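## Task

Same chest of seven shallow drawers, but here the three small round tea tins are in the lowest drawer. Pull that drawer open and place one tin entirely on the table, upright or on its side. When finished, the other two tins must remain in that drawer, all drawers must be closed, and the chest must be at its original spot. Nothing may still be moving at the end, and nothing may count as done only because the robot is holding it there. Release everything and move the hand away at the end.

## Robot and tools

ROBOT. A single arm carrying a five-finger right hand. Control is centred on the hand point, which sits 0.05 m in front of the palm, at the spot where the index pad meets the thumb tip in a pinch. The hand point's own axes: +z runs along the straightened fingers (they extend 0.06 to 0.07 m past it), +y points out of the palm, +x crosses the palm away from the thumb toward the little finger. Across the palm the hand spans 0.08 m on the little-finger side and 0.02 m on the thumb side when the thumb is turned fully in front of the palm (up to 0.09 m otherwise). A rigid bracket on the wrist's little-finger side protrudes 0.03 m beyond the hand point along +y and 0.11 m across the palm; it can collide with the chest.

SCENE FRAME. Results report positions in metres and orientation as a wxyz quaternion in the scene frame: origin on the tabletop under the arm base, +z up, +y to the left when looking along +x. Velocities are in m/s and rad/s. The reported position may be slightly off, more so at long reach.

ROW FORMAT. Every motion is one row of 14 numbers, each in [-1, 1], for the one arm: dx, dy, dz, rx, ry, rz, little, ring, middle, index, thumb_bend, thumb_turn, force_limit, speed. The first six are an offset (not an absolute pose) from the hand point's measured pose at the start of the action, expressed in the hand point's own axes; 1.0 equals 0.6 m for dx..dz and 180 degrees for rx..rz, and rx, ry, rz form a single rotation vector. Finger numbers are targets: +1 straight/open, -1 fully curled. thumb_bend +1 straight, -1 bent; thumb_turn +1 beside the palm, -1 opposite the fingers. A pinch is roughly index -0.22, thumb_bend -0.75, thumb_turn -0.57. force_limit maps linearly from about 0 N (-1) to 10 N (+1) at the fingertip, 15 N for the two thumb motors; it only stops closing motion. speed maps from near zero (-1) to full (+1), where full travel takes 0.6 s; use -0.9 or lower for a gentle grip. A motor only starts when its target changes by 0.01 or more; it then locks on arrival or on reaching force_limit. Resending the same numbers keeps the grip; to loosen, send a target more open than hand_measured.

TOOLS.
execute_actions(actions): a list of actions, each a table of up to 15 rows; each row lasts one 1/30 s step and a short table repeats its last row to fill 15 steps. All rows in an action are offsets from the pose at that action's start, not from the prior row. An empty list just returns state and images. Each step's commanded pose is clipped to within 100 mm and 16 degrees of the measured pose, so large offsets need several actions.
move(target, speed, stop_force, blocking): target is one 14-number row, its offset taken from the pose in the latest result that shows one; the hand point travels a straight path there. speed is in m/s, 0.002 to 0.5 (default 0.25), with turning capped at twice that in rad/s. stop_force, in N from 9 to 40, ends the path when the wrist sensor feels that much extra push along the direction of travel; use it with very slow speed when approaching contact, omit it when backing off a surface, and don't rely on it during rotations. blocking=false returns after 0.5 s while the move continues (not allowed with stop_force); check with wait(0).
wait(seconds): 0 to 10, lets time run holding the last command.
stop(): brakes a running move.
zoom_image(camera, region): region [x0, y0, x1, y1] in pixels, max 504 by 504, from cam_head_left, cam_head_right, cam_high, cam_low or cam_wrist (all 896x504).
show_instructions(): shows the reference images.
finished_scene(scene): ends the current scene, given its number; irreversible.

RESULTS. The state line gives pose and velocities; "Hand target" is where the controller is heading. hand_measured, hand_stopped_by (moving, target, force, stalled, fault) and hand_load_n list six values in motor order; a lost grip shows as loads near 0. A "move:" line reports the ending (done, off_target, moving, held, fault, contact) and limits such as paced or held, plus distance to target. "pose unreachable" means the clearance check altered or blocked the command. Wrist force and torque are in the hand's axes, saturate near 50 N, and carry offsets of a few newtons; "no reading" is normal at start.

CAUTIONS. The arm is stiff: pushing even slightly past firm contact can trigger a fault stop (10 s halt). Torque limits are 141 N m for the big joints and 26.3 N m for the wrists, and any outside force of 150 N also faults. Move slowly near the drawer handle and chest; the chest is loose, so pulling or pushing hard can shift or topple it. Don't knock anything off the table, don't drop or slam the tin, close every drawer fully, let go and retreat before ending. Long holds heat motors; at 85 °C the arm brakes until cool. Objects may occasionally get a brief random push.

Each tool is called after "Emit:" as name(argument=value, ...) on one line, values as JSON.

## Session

Emit:
execute_actions(actions=[])

Scene clock: 0.00 s.
end_effector_position=(+0.6698, +0.2624, +0.3981) hand_measured=(+1.000, +1.000, +1.000, +1.000, +1.000, +1.000) hand_load_n=(+0.0, +0.0, +0.0, +0.0, +0.0, +0.0) hand_stopped_by=(target, target, target, target, target, target) hand_force_limit=0.00 hand_speed=-0.80 end_effector_quat_wxyz=(-0.050, +0.742, +0.669, +0.001) end_effector_velocity=(-0.000, +0.000, -0.000) end_effector_angular_velocity=(-0.000, +0.001, +0.000)
Joint positions: [ 0.474 -1.099  0.859  1.402  1.956  0.588]
Joint velocities: [ 0.     0.     0.001  0.    -0.     0.   ]
Joint torques (N m, as the arm reports them, + toward a larger angle): no reading
Wrist force (N, on the end effector, along its own x y z axes, offset not removed): no reading
Wrist torque (N m, same axes, about the end effector's origin, offset not removed): no reading
Hand target: +0.670, +0.262, +0.398; -0.050, +0.742, +0.669, +0.001
camera_calibration (this result's frames):
cam_wrist: T_world_to_cam=[[0.964434, -0.241622, -0.107169, -0.533721], [-0.153173, -0.841315, 0.518389, 0.115934], [-0.215417, -0.483537, -0.848403, 0.739939], [0, 0, 0, 1]] pos_world=[0.691892, 0.326366, 0.510469]

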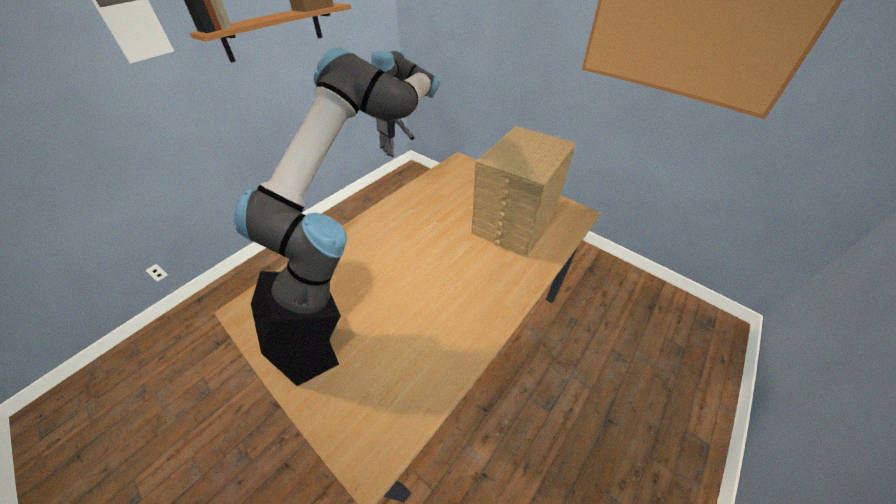

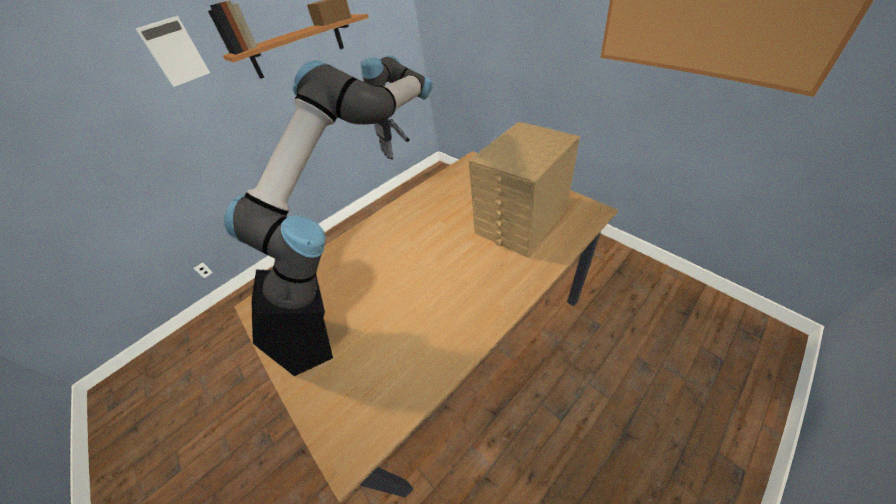

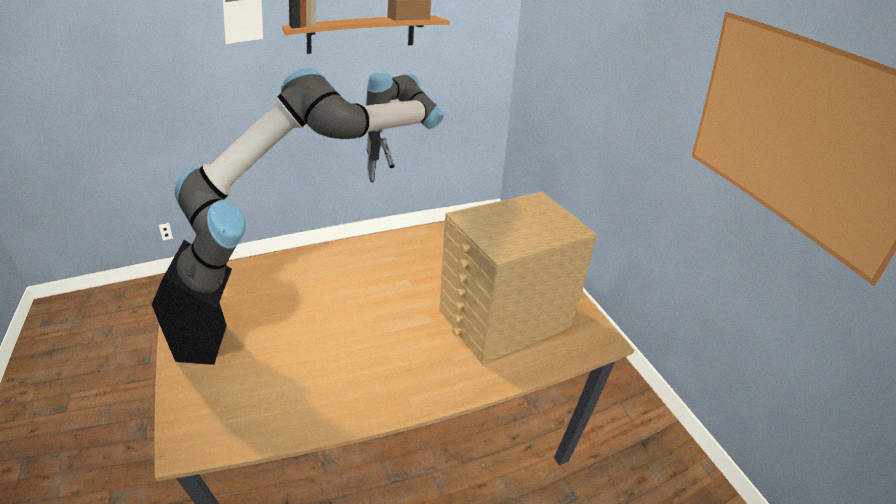

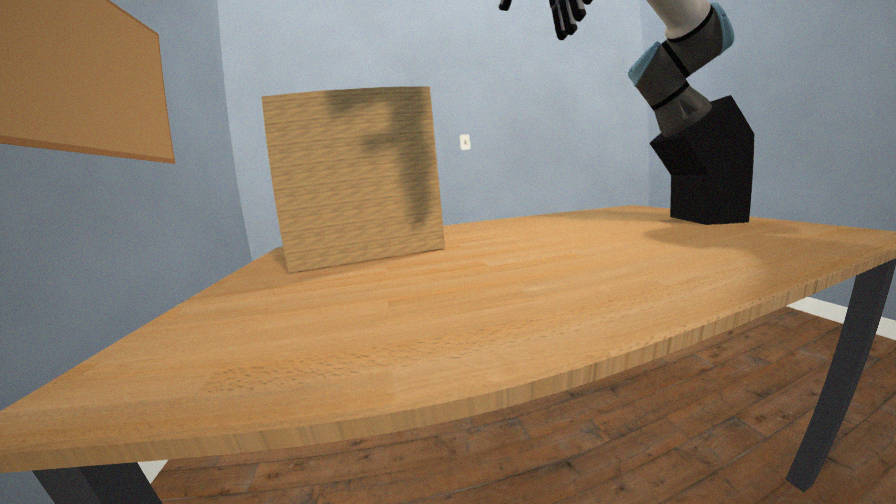

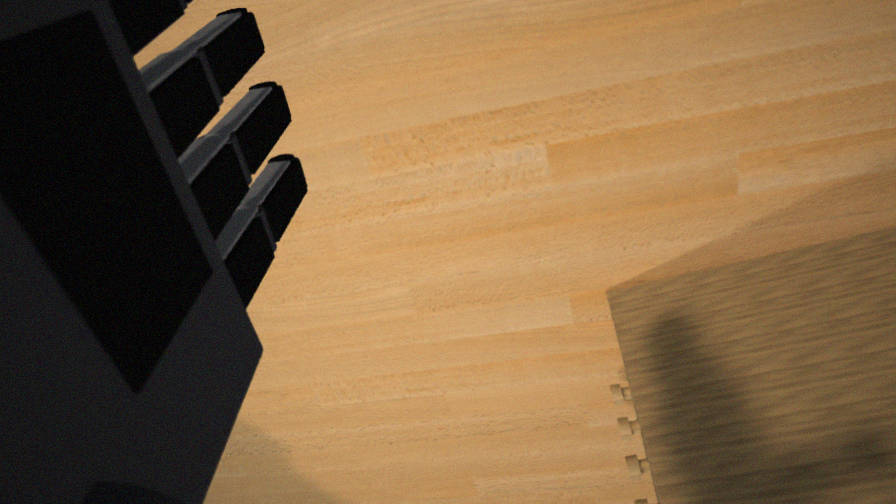

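Emit:
zoom_image(camera="cam_high", region=[420,180,620,380])

Emit:
zoom_image(camera="cam_head_left", region=[450,110,600,270])

Emit:
zoom_image(camera="cam_low", region=[250,70,500,290])

Region (420, 180, 620, 380) of cam_high's 896x504 image, scaled by 2.520, with more detail than that image has.

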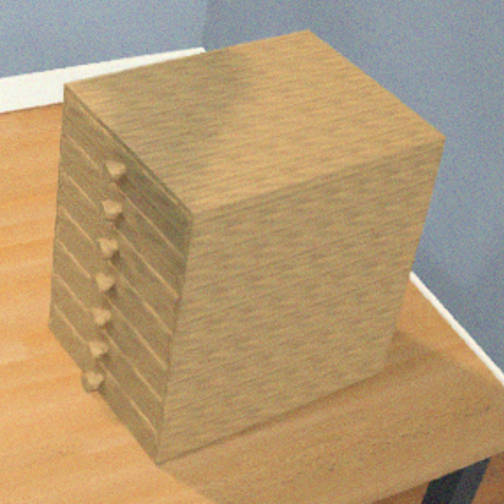

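Region (450, 110, 600, 270) of cam_head_left's 896x504 image, scaled by 3.150, with more detail than that image has; it fills the left 472 columns of this view, and the rest is white.

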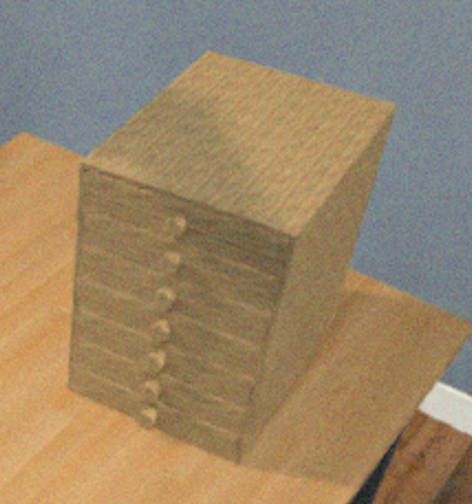

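Region (250, 70, 500, 290) of cam_low's 896x504 image, scaled by 2.016, with more detail than that image has; it fills the top 444 rows of this view, and the rest is white.

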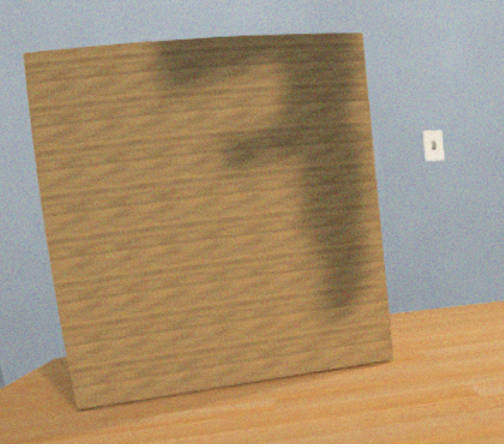

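Emit:
move(target=[-0.98,-0.073,0.371,-0.1475,0.389,0.1415,-1,-1,-1,0.4,-0.9,-0.85,0.3,0.3], speed=0.25)

Scene clock: 18.03 s.
end_effector_position=(+0.5484, -0.3011, +0.1400) hand_measured=(-1.000, -1.000, -1.000, +0.400, -0.440, -0.838) hand_load_n=(+0.0, +0.0, -3.0, +0.0, +10.5, +19.0) hand_stopped_by=(target, target, target, target, force, force) hand_force_limit=0.30 hand_speed=0.30 end_effector_quat_wxyz=(-0.255, +0.720, +0.335, +0.551) end_effector_velocity=(+0.000, +0.001, -0.000) end_effector_angular_velocity=(+0.010, -0.013, +0.003)
Joint positions: [-1.327 -0.804  1.832  2.133  0.44  -2.173]
Joint velocities: [ 0.002  0.006  0.001  0.021  0.008 -0.029]
Joint torques (N m, as the arm reports them, + toward a larger angle): [ -0.63 -33.43   8.21   0.46   3.74  -2.32]
Wrist force (N, on the end effector, along its own x y z axes, offset not removed): [-3.0 0.2 0.7]
Wrist torque (N m, same axes, about the end effector's origin, offset not removed): [0.05 0.47 -0.09]
Hand target: +0.548, -0.301, +0.140; -0.256, +0.720, +0.335, +0.552
Off the commanded pose: 0.002 m, 0 deg.
move: done
camera_calibration (this result's frames):
cam_wrist: T_world_to_cam=[[0.746533, -0.649342, -0.145067, -0.578335], [-0.572398, -0.515638, -0.637556, 0.246894], [0.339189, 0.558992, -0.756623, 0.219205], [0, 0, 0, 1]] pos_world=[0.498715, -0.370763, 0.239367]

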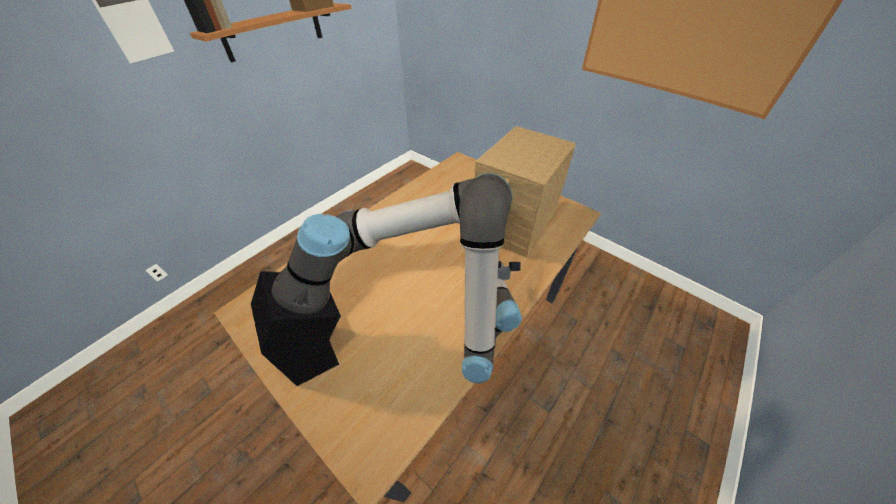

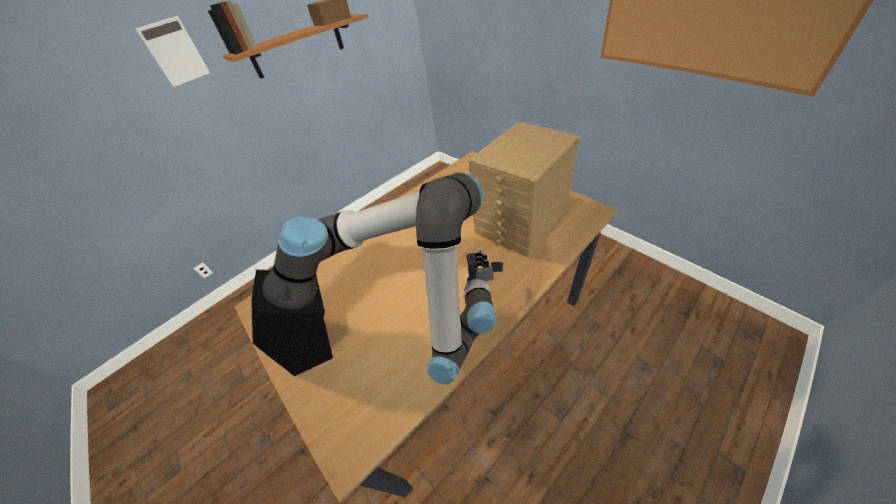

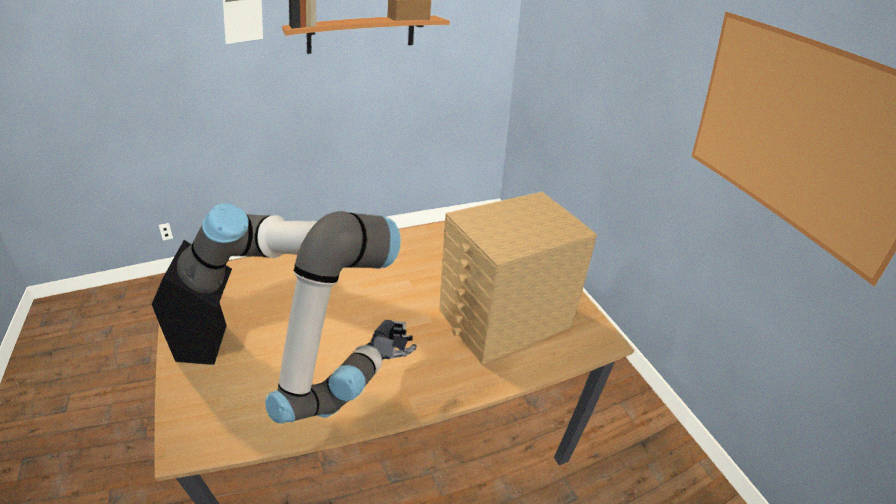

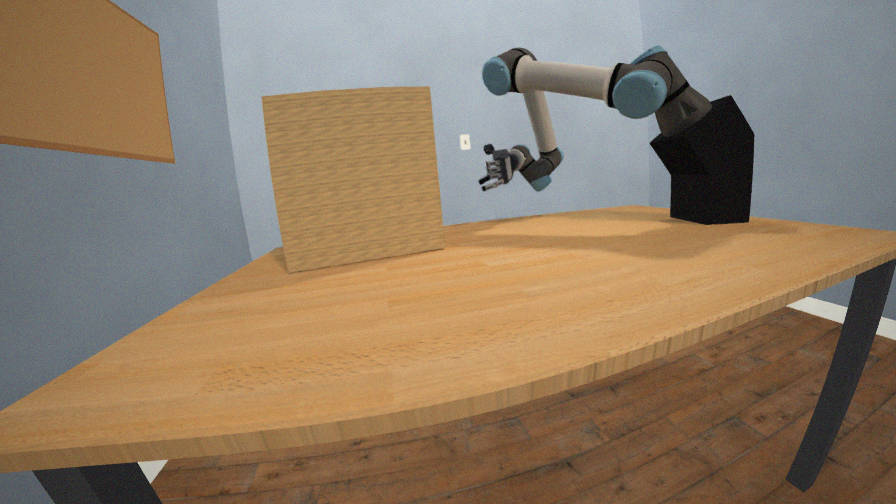

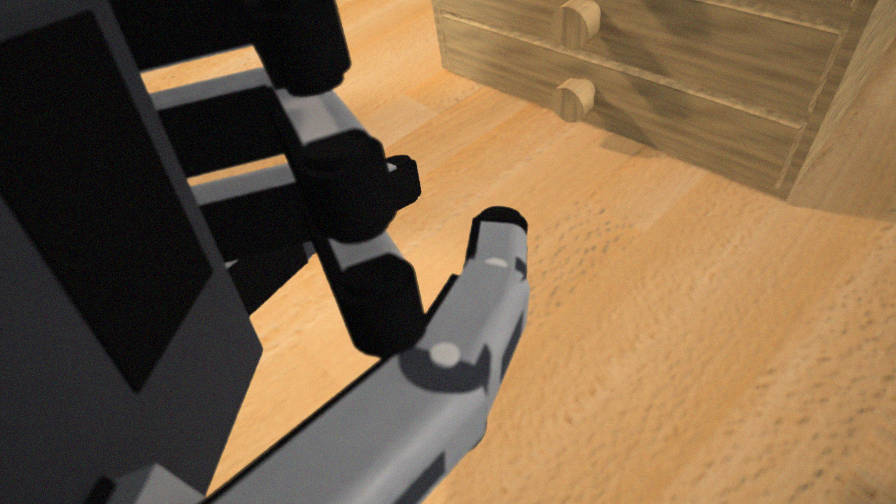

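Emit:
execute_actions(actions=[[[0,0,0,0,0,0,-0.5,-0.4,-0.2,0.4,0,-0.6,0.3,0.5]],[[0,0,0,0,0,0,-0.5,-0.4,-0.2,0.4,-0.75,-0.6,0.3,0.5]],[[0,0,0,0,0,0,-0.5,-0.4,-0.2,0.4,-0.75,-0.6,0.3,0.5]]])

Scene clock: 25.07 s.
end_effector_position=(+0.5484, -0.3010, +0.1400) hand_measured=(-0.500, -0.400, -0.200, +0.400, -0.750, -0.600) hand_load_n=(+0.0, +0.0, +0.0, +0.0, +0.0, +0.0) hand_stopped_by=(target, target, target, target, target, target) hand_force_limit=0.30 hand_speed=0.50 end_effector_quat_wxyz=(-0.255, +0.720, +0.335, +0.551) end_effector_velocity=(-0.000, +0.000, +0.000) end_effector_angular_velocity=(+0.000, +0.000, -0.000)
Joint positions: [-1.327 -0.804  1.832  2.133  0.44  -2.173]
Joint velocities: [-0.  0.  0.  0.  0. -0.]
Joint torques (N m, as the arm reports them, + toward a larger angle): [-20.61 -42.76  -4.82  -0.59  -1.8   -0.07]
Wrist force (N, on the end effector, along its own x y z axes, offset not removed): [-1.4 1.1 0.4]
Wrist torque (N m, same axes, about the end effector's origin, offset not removed): [0.18 0.21 -0.07]
Hand target: +0.548, -0.301, +0.140; -0.255, +0.720, +0.335, +0.551
Off the commanded pose: 0.000 m, 0 deg.
camera_calibration (this result's frames):
cam_wrist: T_world_to_cam=[[0.746603, -0.649237, -0.145171, -0.578288], [-0.572327, -0.515574, -0.637671, 0.24694], [0.339154, 0.559173, -0.756506, 0.219168], [0, 0, 0, 1]] pos_world=[0.498751, -0.370683, 0.239318]

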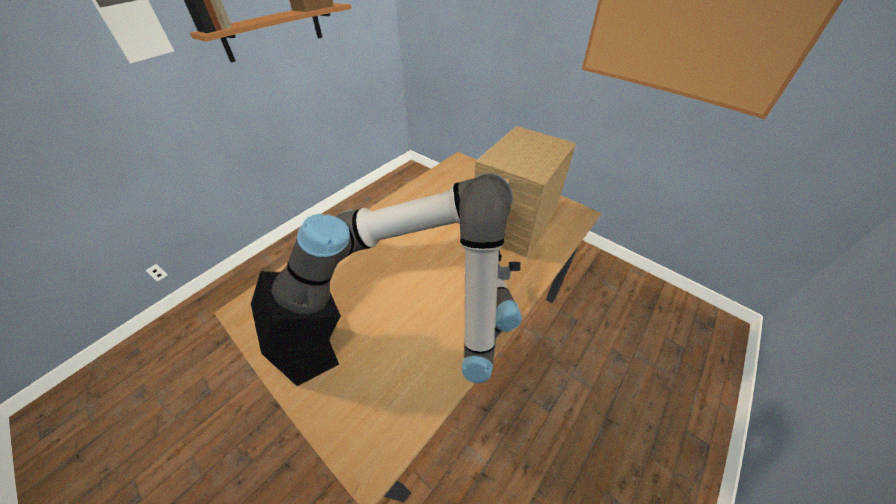

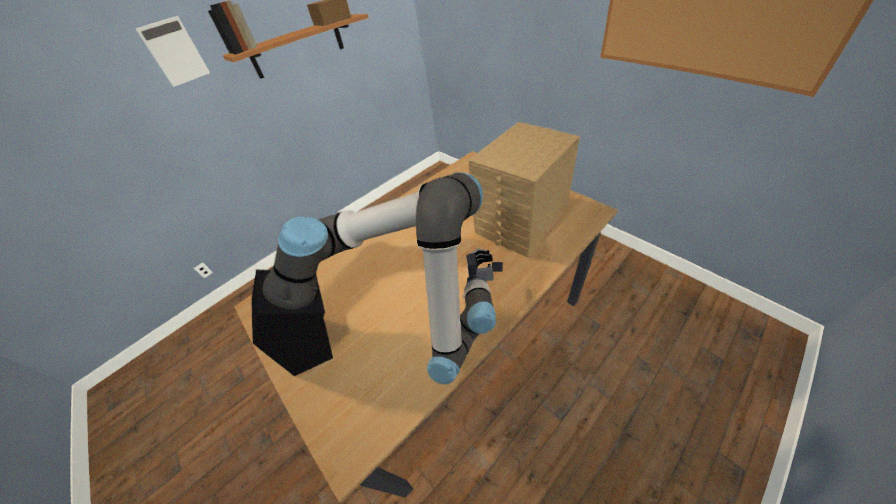

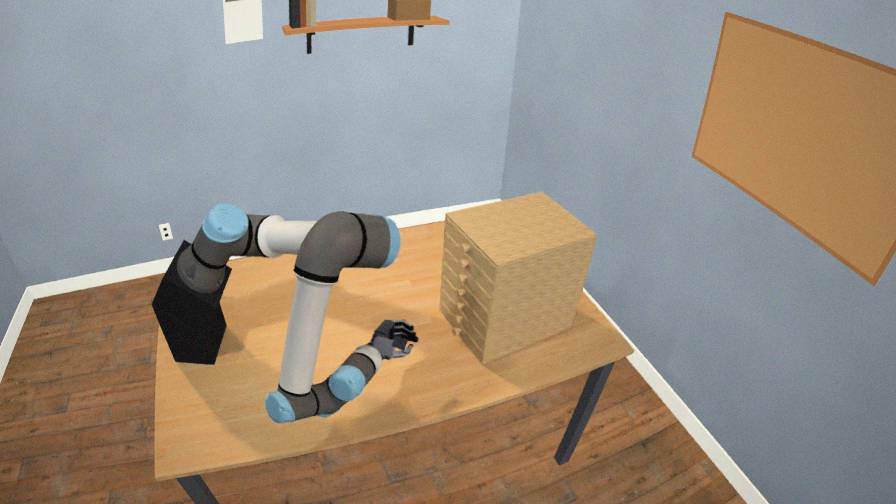

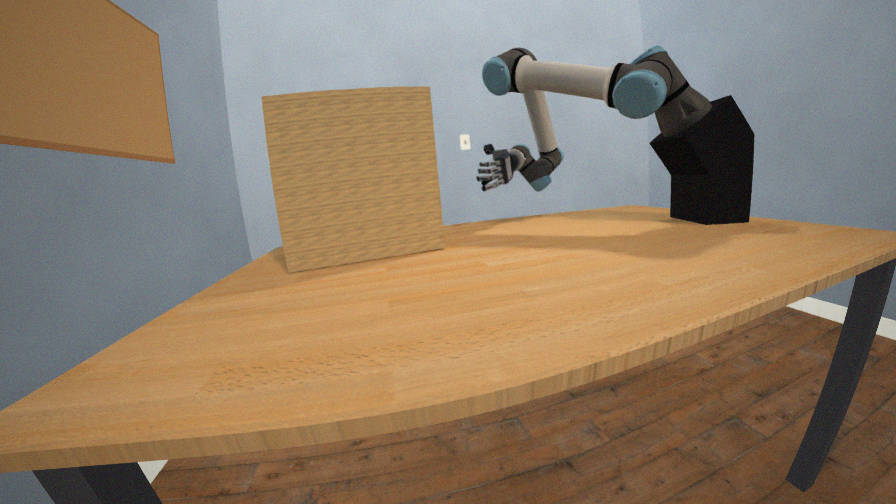

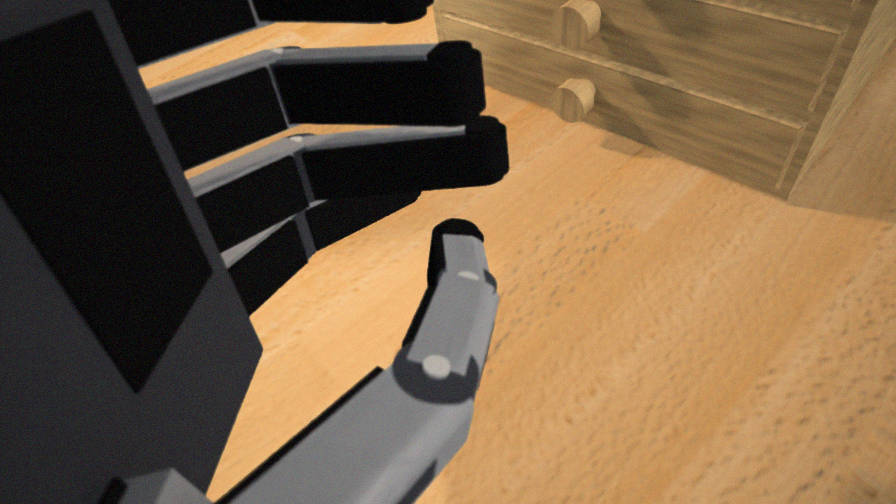

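Emit:
move(target=[-0.056,0.098,0.253,0,0,0,-1,-1,-1,0.4,-0.75,-0.6,0.3,0.3], speed=0.1)

Scene clock: 28.77 s.
end_effector_position=(+0.6819, -0.2335, +0.0678) hand_measured=(-1.000, -1.000, -1.000, +0.400, -0.750, -0.600) hand_load_n=(+0.0, +0.0, +0.0, +0.0, +0.0, +0.0) hand_stopped_by=(target, target, target, target, target, target) hand_force_limit=0.30 hand_speed=0.30 end_effector_quat_wxyz=(-0.255, +0.720, +0.335, +0.551) end_effector_velocity=(+0.002, +0.000, -0.001) end_effector_angular_velocity=(+0.001, -0.000, -0.001)
Joint positions: [-1.016 -0.734  1.64   2.296  0.129 -2.216]
Joint velocities: [ 0.004  0.002 -0.003  0.009 -0.004 -0.007]
Joint torques (N m, as the arm reports them, + toward a larger angle): [  4.07 -37.46 -10.56   0.19  -2.08  -2.35]
Wrist force (N, on the end effector, along its own x y z axes, offset not removed): [-3.4 0.4 0.1]
Wrist torque (N m, same axes, about the end effector's origin, offset not removed): [0.16 0.51 -0.14]
Hand target: +0.682, -0.233, +0.068; -0.255, +0.720, +0.335, +0.551
Off the commanded pose: 0.000 m, 0 deg.
move: done
camera_calibration (this result's frames):
cam_wrist: T_world_to_cam=[[0.74666, -0.649156, -0.145244, -0.644676], [-0.572392, -0.515734, -0.637484, 0.312129], [0.338919, 0.55912, -0.756649, 0.0817465], [0, 0, 0, 1]] pos_world=[0.632309, -0.303226, 0.167196]

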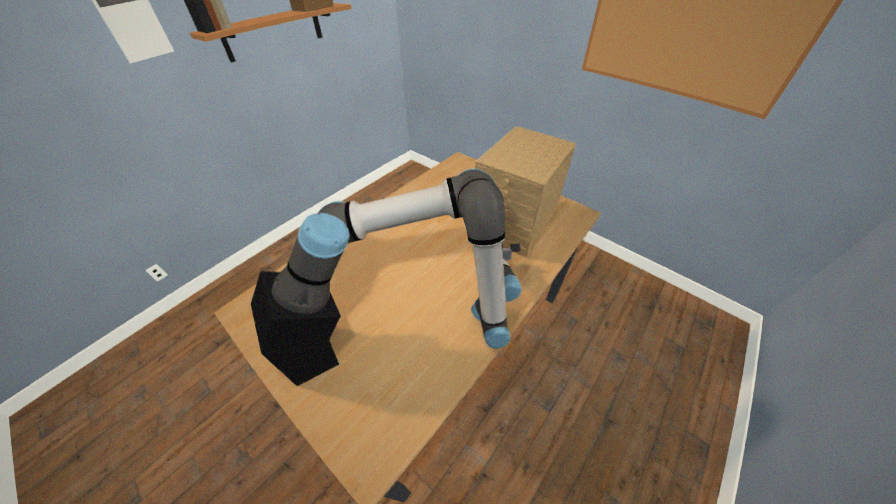

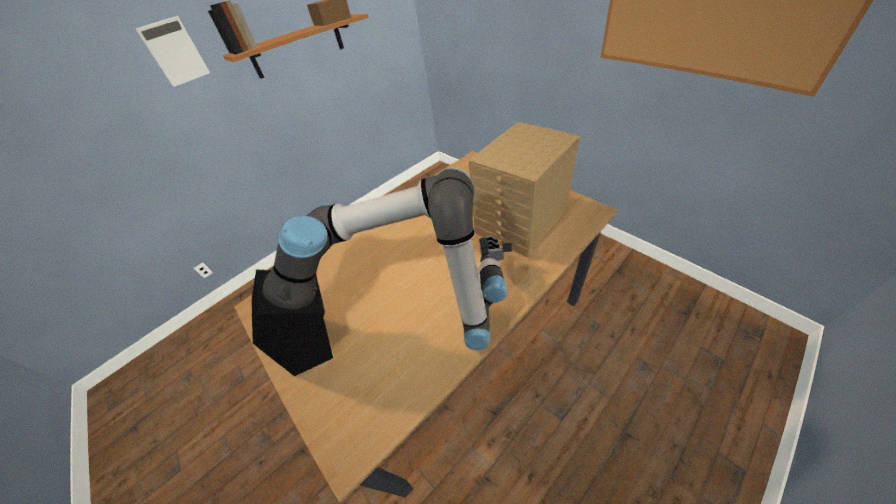

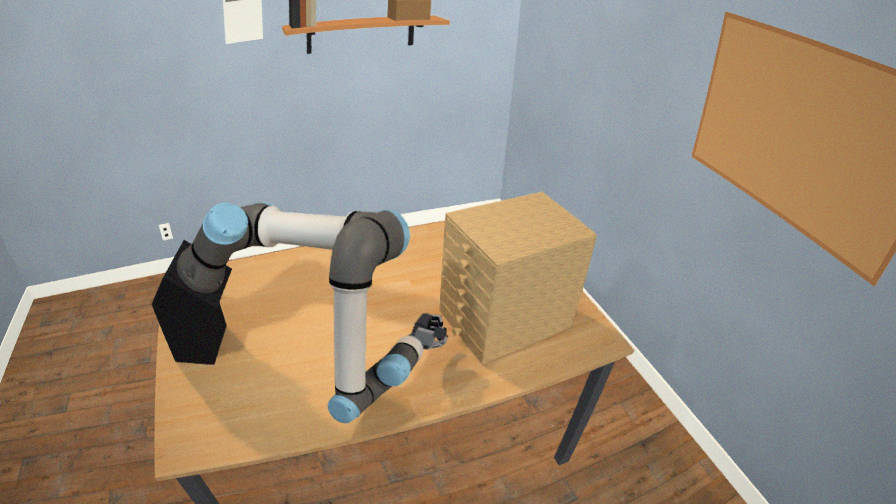

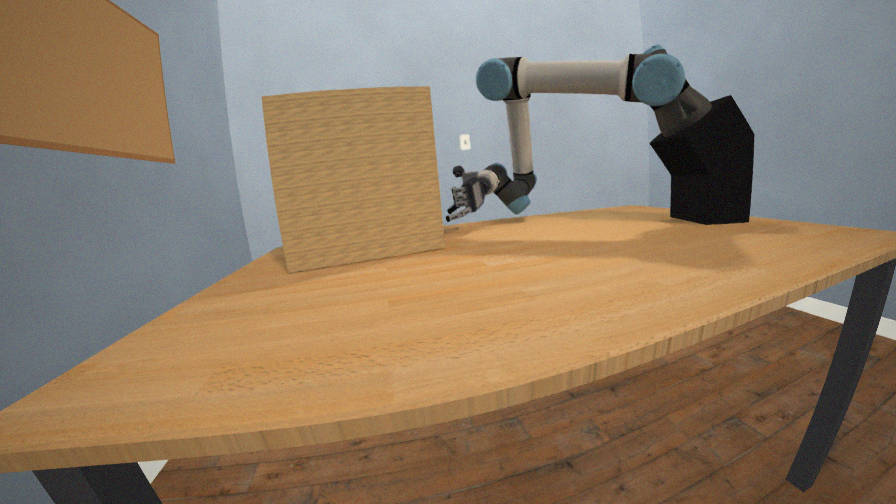

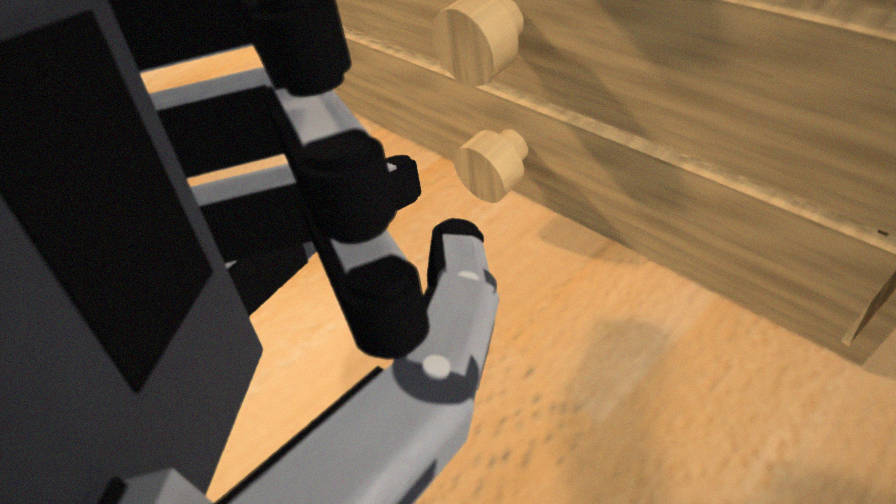

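Emit:
move(target=[0,0,0,0.0805,-0.0277,-0.0216,-1,-1,-1,0.5,-0.75,-0.6,0.3,0.3], speed=0.06)

Scene clock: 37.97 s.
end_effector_position=(+0.6820, -0.2334, +0.0680) hand_measured=(-1.000, -1.000, -1.000, +0.500, -0.750, -0.600) hand_load_n=(+0.0, +0.0, +0.0, +0.0, +0.0, +0.0) hand_stopped_by=(target, target, target, target, target, target) hand_force_limit=0.30 hand_speed=0.30 end_effector_quat_wxyz=(-0.310, +0.694, +0.436, +0.482) end_effector_velocity=(+0.000, +0.000, +0.000) end_effector_angular_velocity=(-0.004, +0.004, +0.014)
Joint positions: [-1.015 -0.661  1.242  1.92   0.35  -1.597]
Joint velocities: [ 0.001  0.001 -0.016 -0.004  0.013  0.015]
Joint torques (N m, as the arm reports them, + toward a larger angle): [  3.86 -39.84 -14.06  -0.85   3.02   1.33]
Wrist force (N, on the end effector, along its own x y z axes, offset not removed): [-2.1 1.7 0.7]
Wrist torque (N m, same axes, about the end effector's origin, offset not removed): [0.32 0.34 -0.02]
Hand target: +0.682, -0.233, +0.068; -0.311, +0.694, +0.437, +0.481
Off the commanded pose: 0.000 m, 0 deg.
move: done
camera_calibration (this result's frames):
cam_wrist: T_world_to_cam=[[0.881547, -0.44592, -0.155017, -0.688538], [-0.448556, -0.688756, -0.569572, 0.182879], [0.147214, 0.571639, -0.807191, 0.218885], [0, 0, 0, 1]] pos_world=[0.656788, -0.306197, 0.17411]

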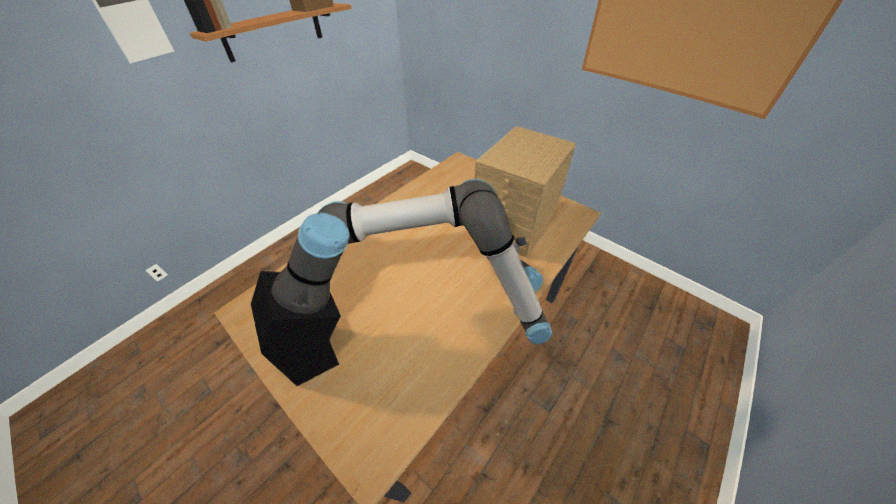

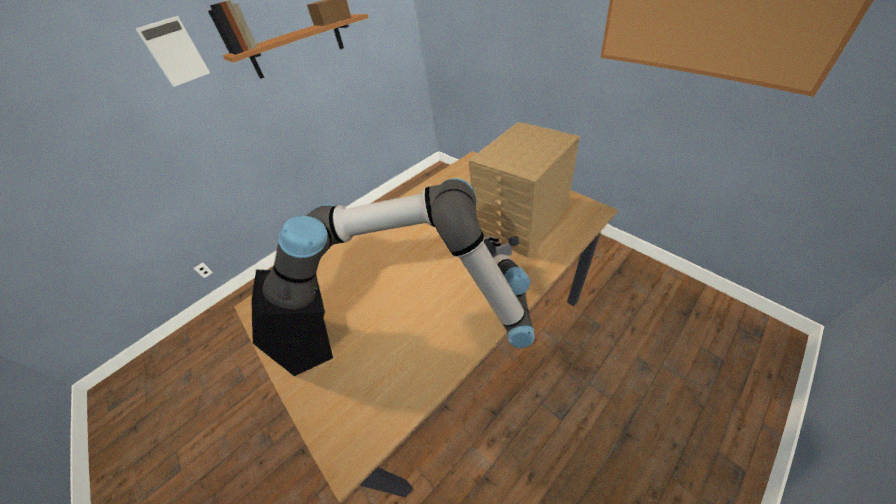

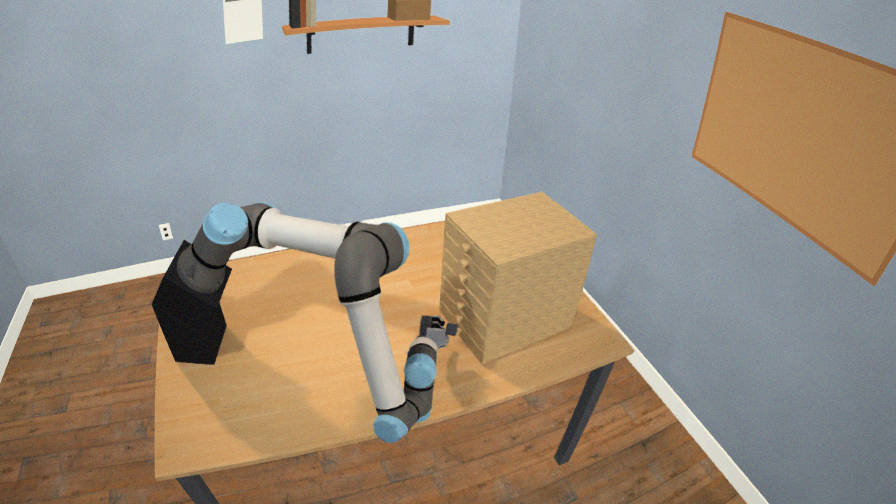

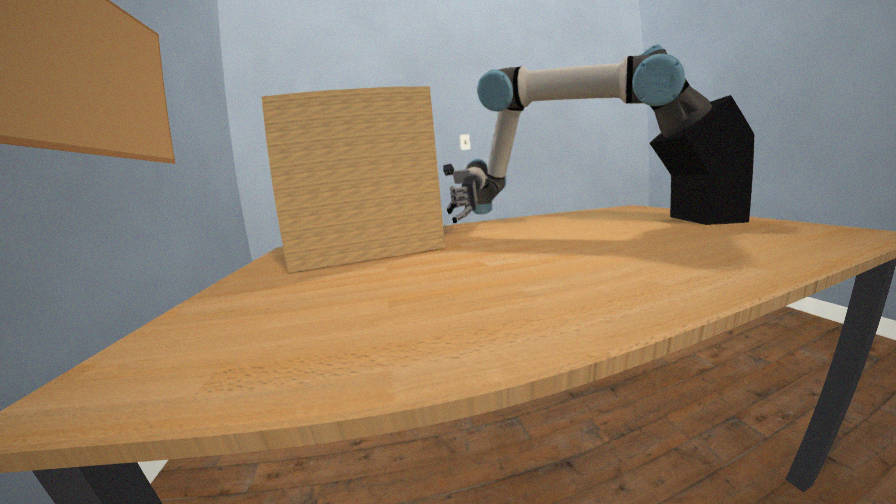

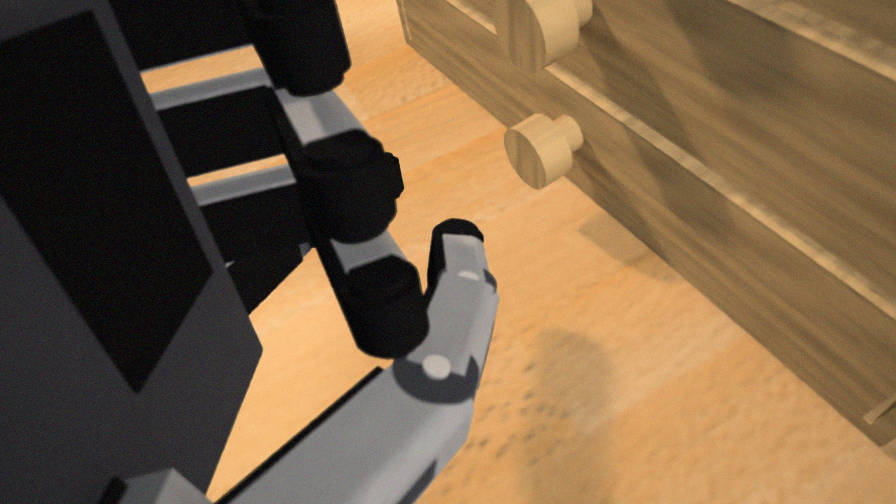

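Emit:
move(target=[-0.0218,-0.0267,0.0948,0,0,0,-1,-1,-1,0.5,-0.75,-0.6,0.3,0.3], speed=0.03, stop_force=12)

Scene clock: 55.20 s.
end_effector_position=(+0.6885, -0.1849, +0.0390) hand_measured=(-1.000, -1.000, -1.000, +0.500, -0.750, -0.600) hand_load_n=(+0.0, +0.0, +0.0, +0.0, +0.0, +0.0) hand_stopped_by=(target, target, target, target, target, target) hand_force_limit=0.30 hand_speed=0.30 end_effector_quat_wxyz=(-0.310, +0.693, +0.437, +0.482) end_effector_velocity=(+0.000, -0.000, +0.000) end_effector_angular_velocity=(-0.001, -0.001, -0.000)
Joint positions: [-0.938 -0.625  1.225  1.745  0.291 -1.436]
Joint velocities: [-0.    -0.    -0.001 -0.    -0.001 -0.   ]
Joint torques (N m, as the arm reports them, + toward a larger angle): [ -5.   -45.4   -5.71   0.58  -0.32  -0.23]
Wrist force (N, on the end effector, along its own x y z axes, offset not removed): [-3.1 1.9 1.0]
Wrist torque (N m, same axes, about the end effector's origin, offset not removed): [0.28 0.44 -0.07]
Hand target: +0.688, -0.185, +0.039; -0.310, +0.693, +0.437, +0.482
Off the commanded pose: 0.004 m, 0 deg.
FORCE FAULT: contact force on the arm reached its limit, and the arm stopped for 10 seconds. The contact can be on any part of the arm, not only on its tool. That time counts as 20 of the actions that you can send in this scene. The arm's remaining commands of this call were not run. The arm holds still and accepts commands again. Move the arm away from the contact; if what it grips holds it there, let go first. Pushing or pulling that hard again can fault the arm again.
move: fault
camera_calibration (this result's frames):
cam_wrist: T_world_to_cam=[[0.881961, -0.445995, -0.152421, -0.677497], [-0.447215, -0.689784, -0.569382, 0.201581], [0.148804, 0.570338, -0.807819, 0.165504], [0, 0, 0, 1]] pos_world=[0.663049, -0.257506, 0.145209]

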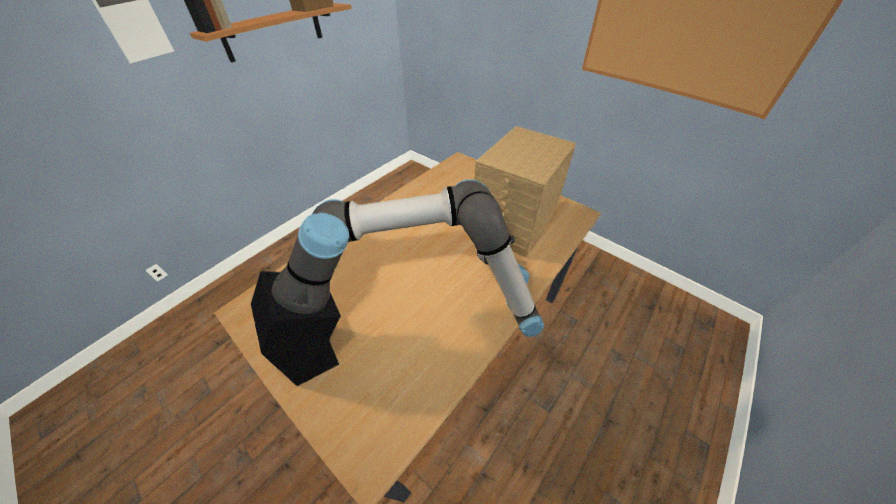

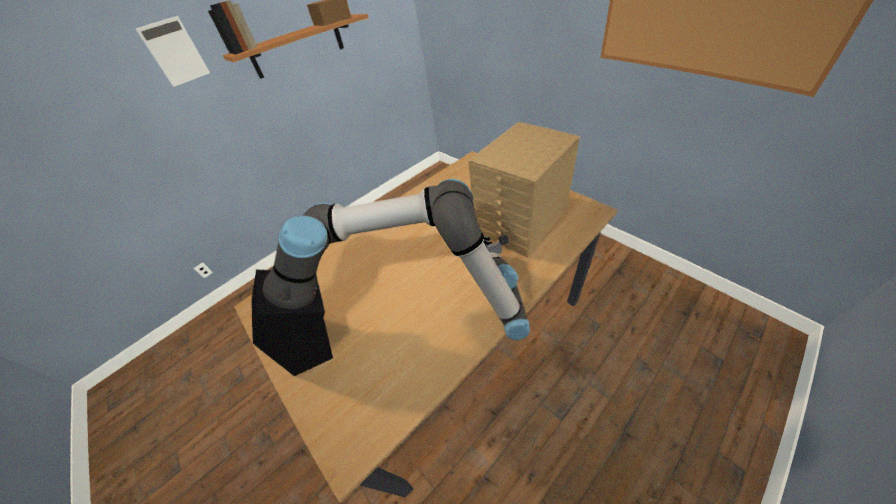

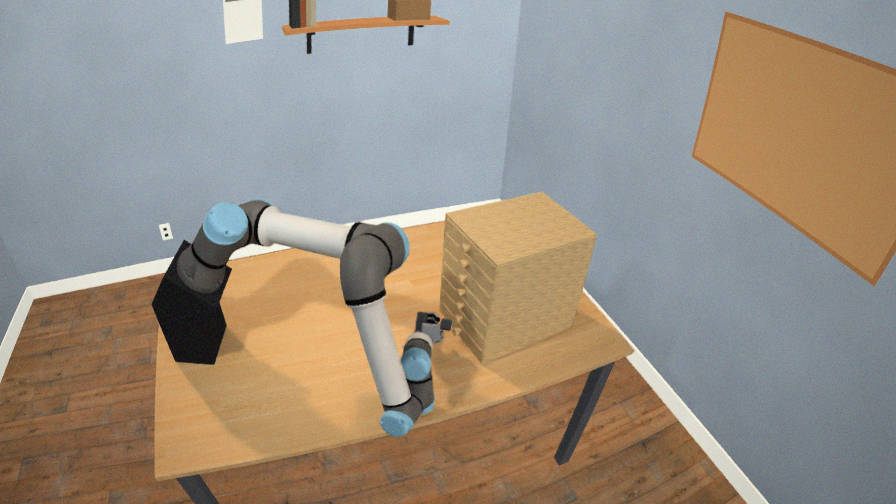

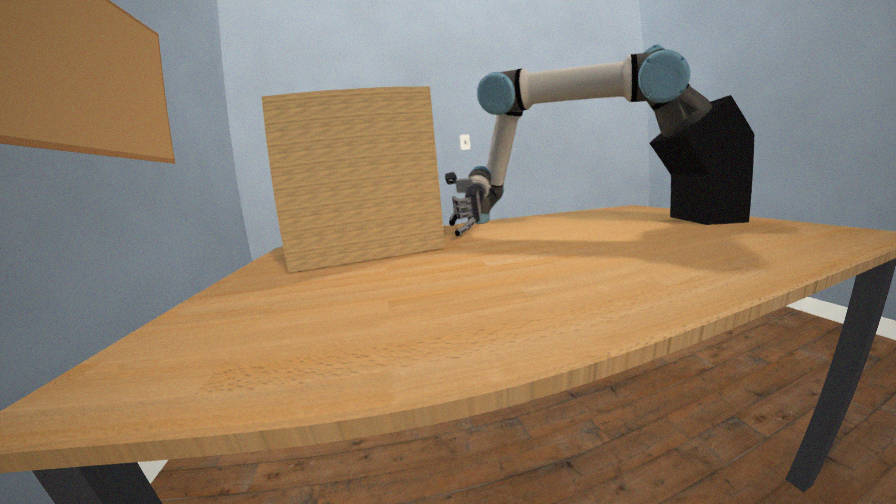

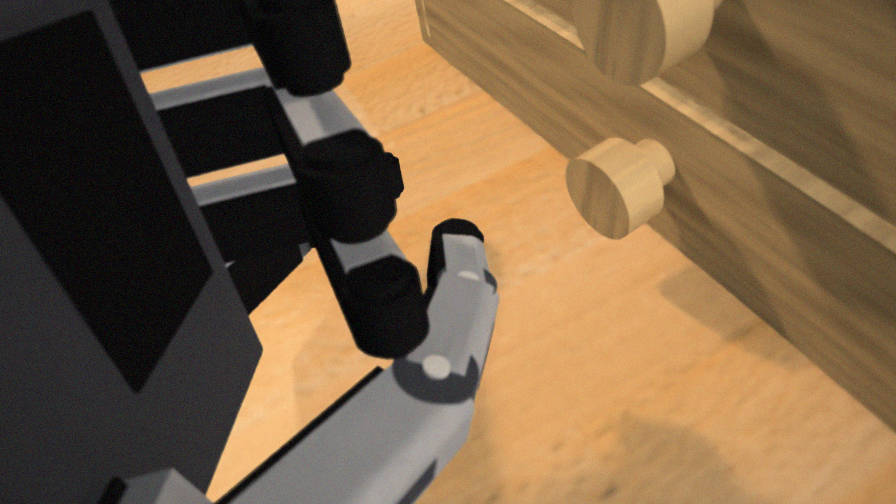

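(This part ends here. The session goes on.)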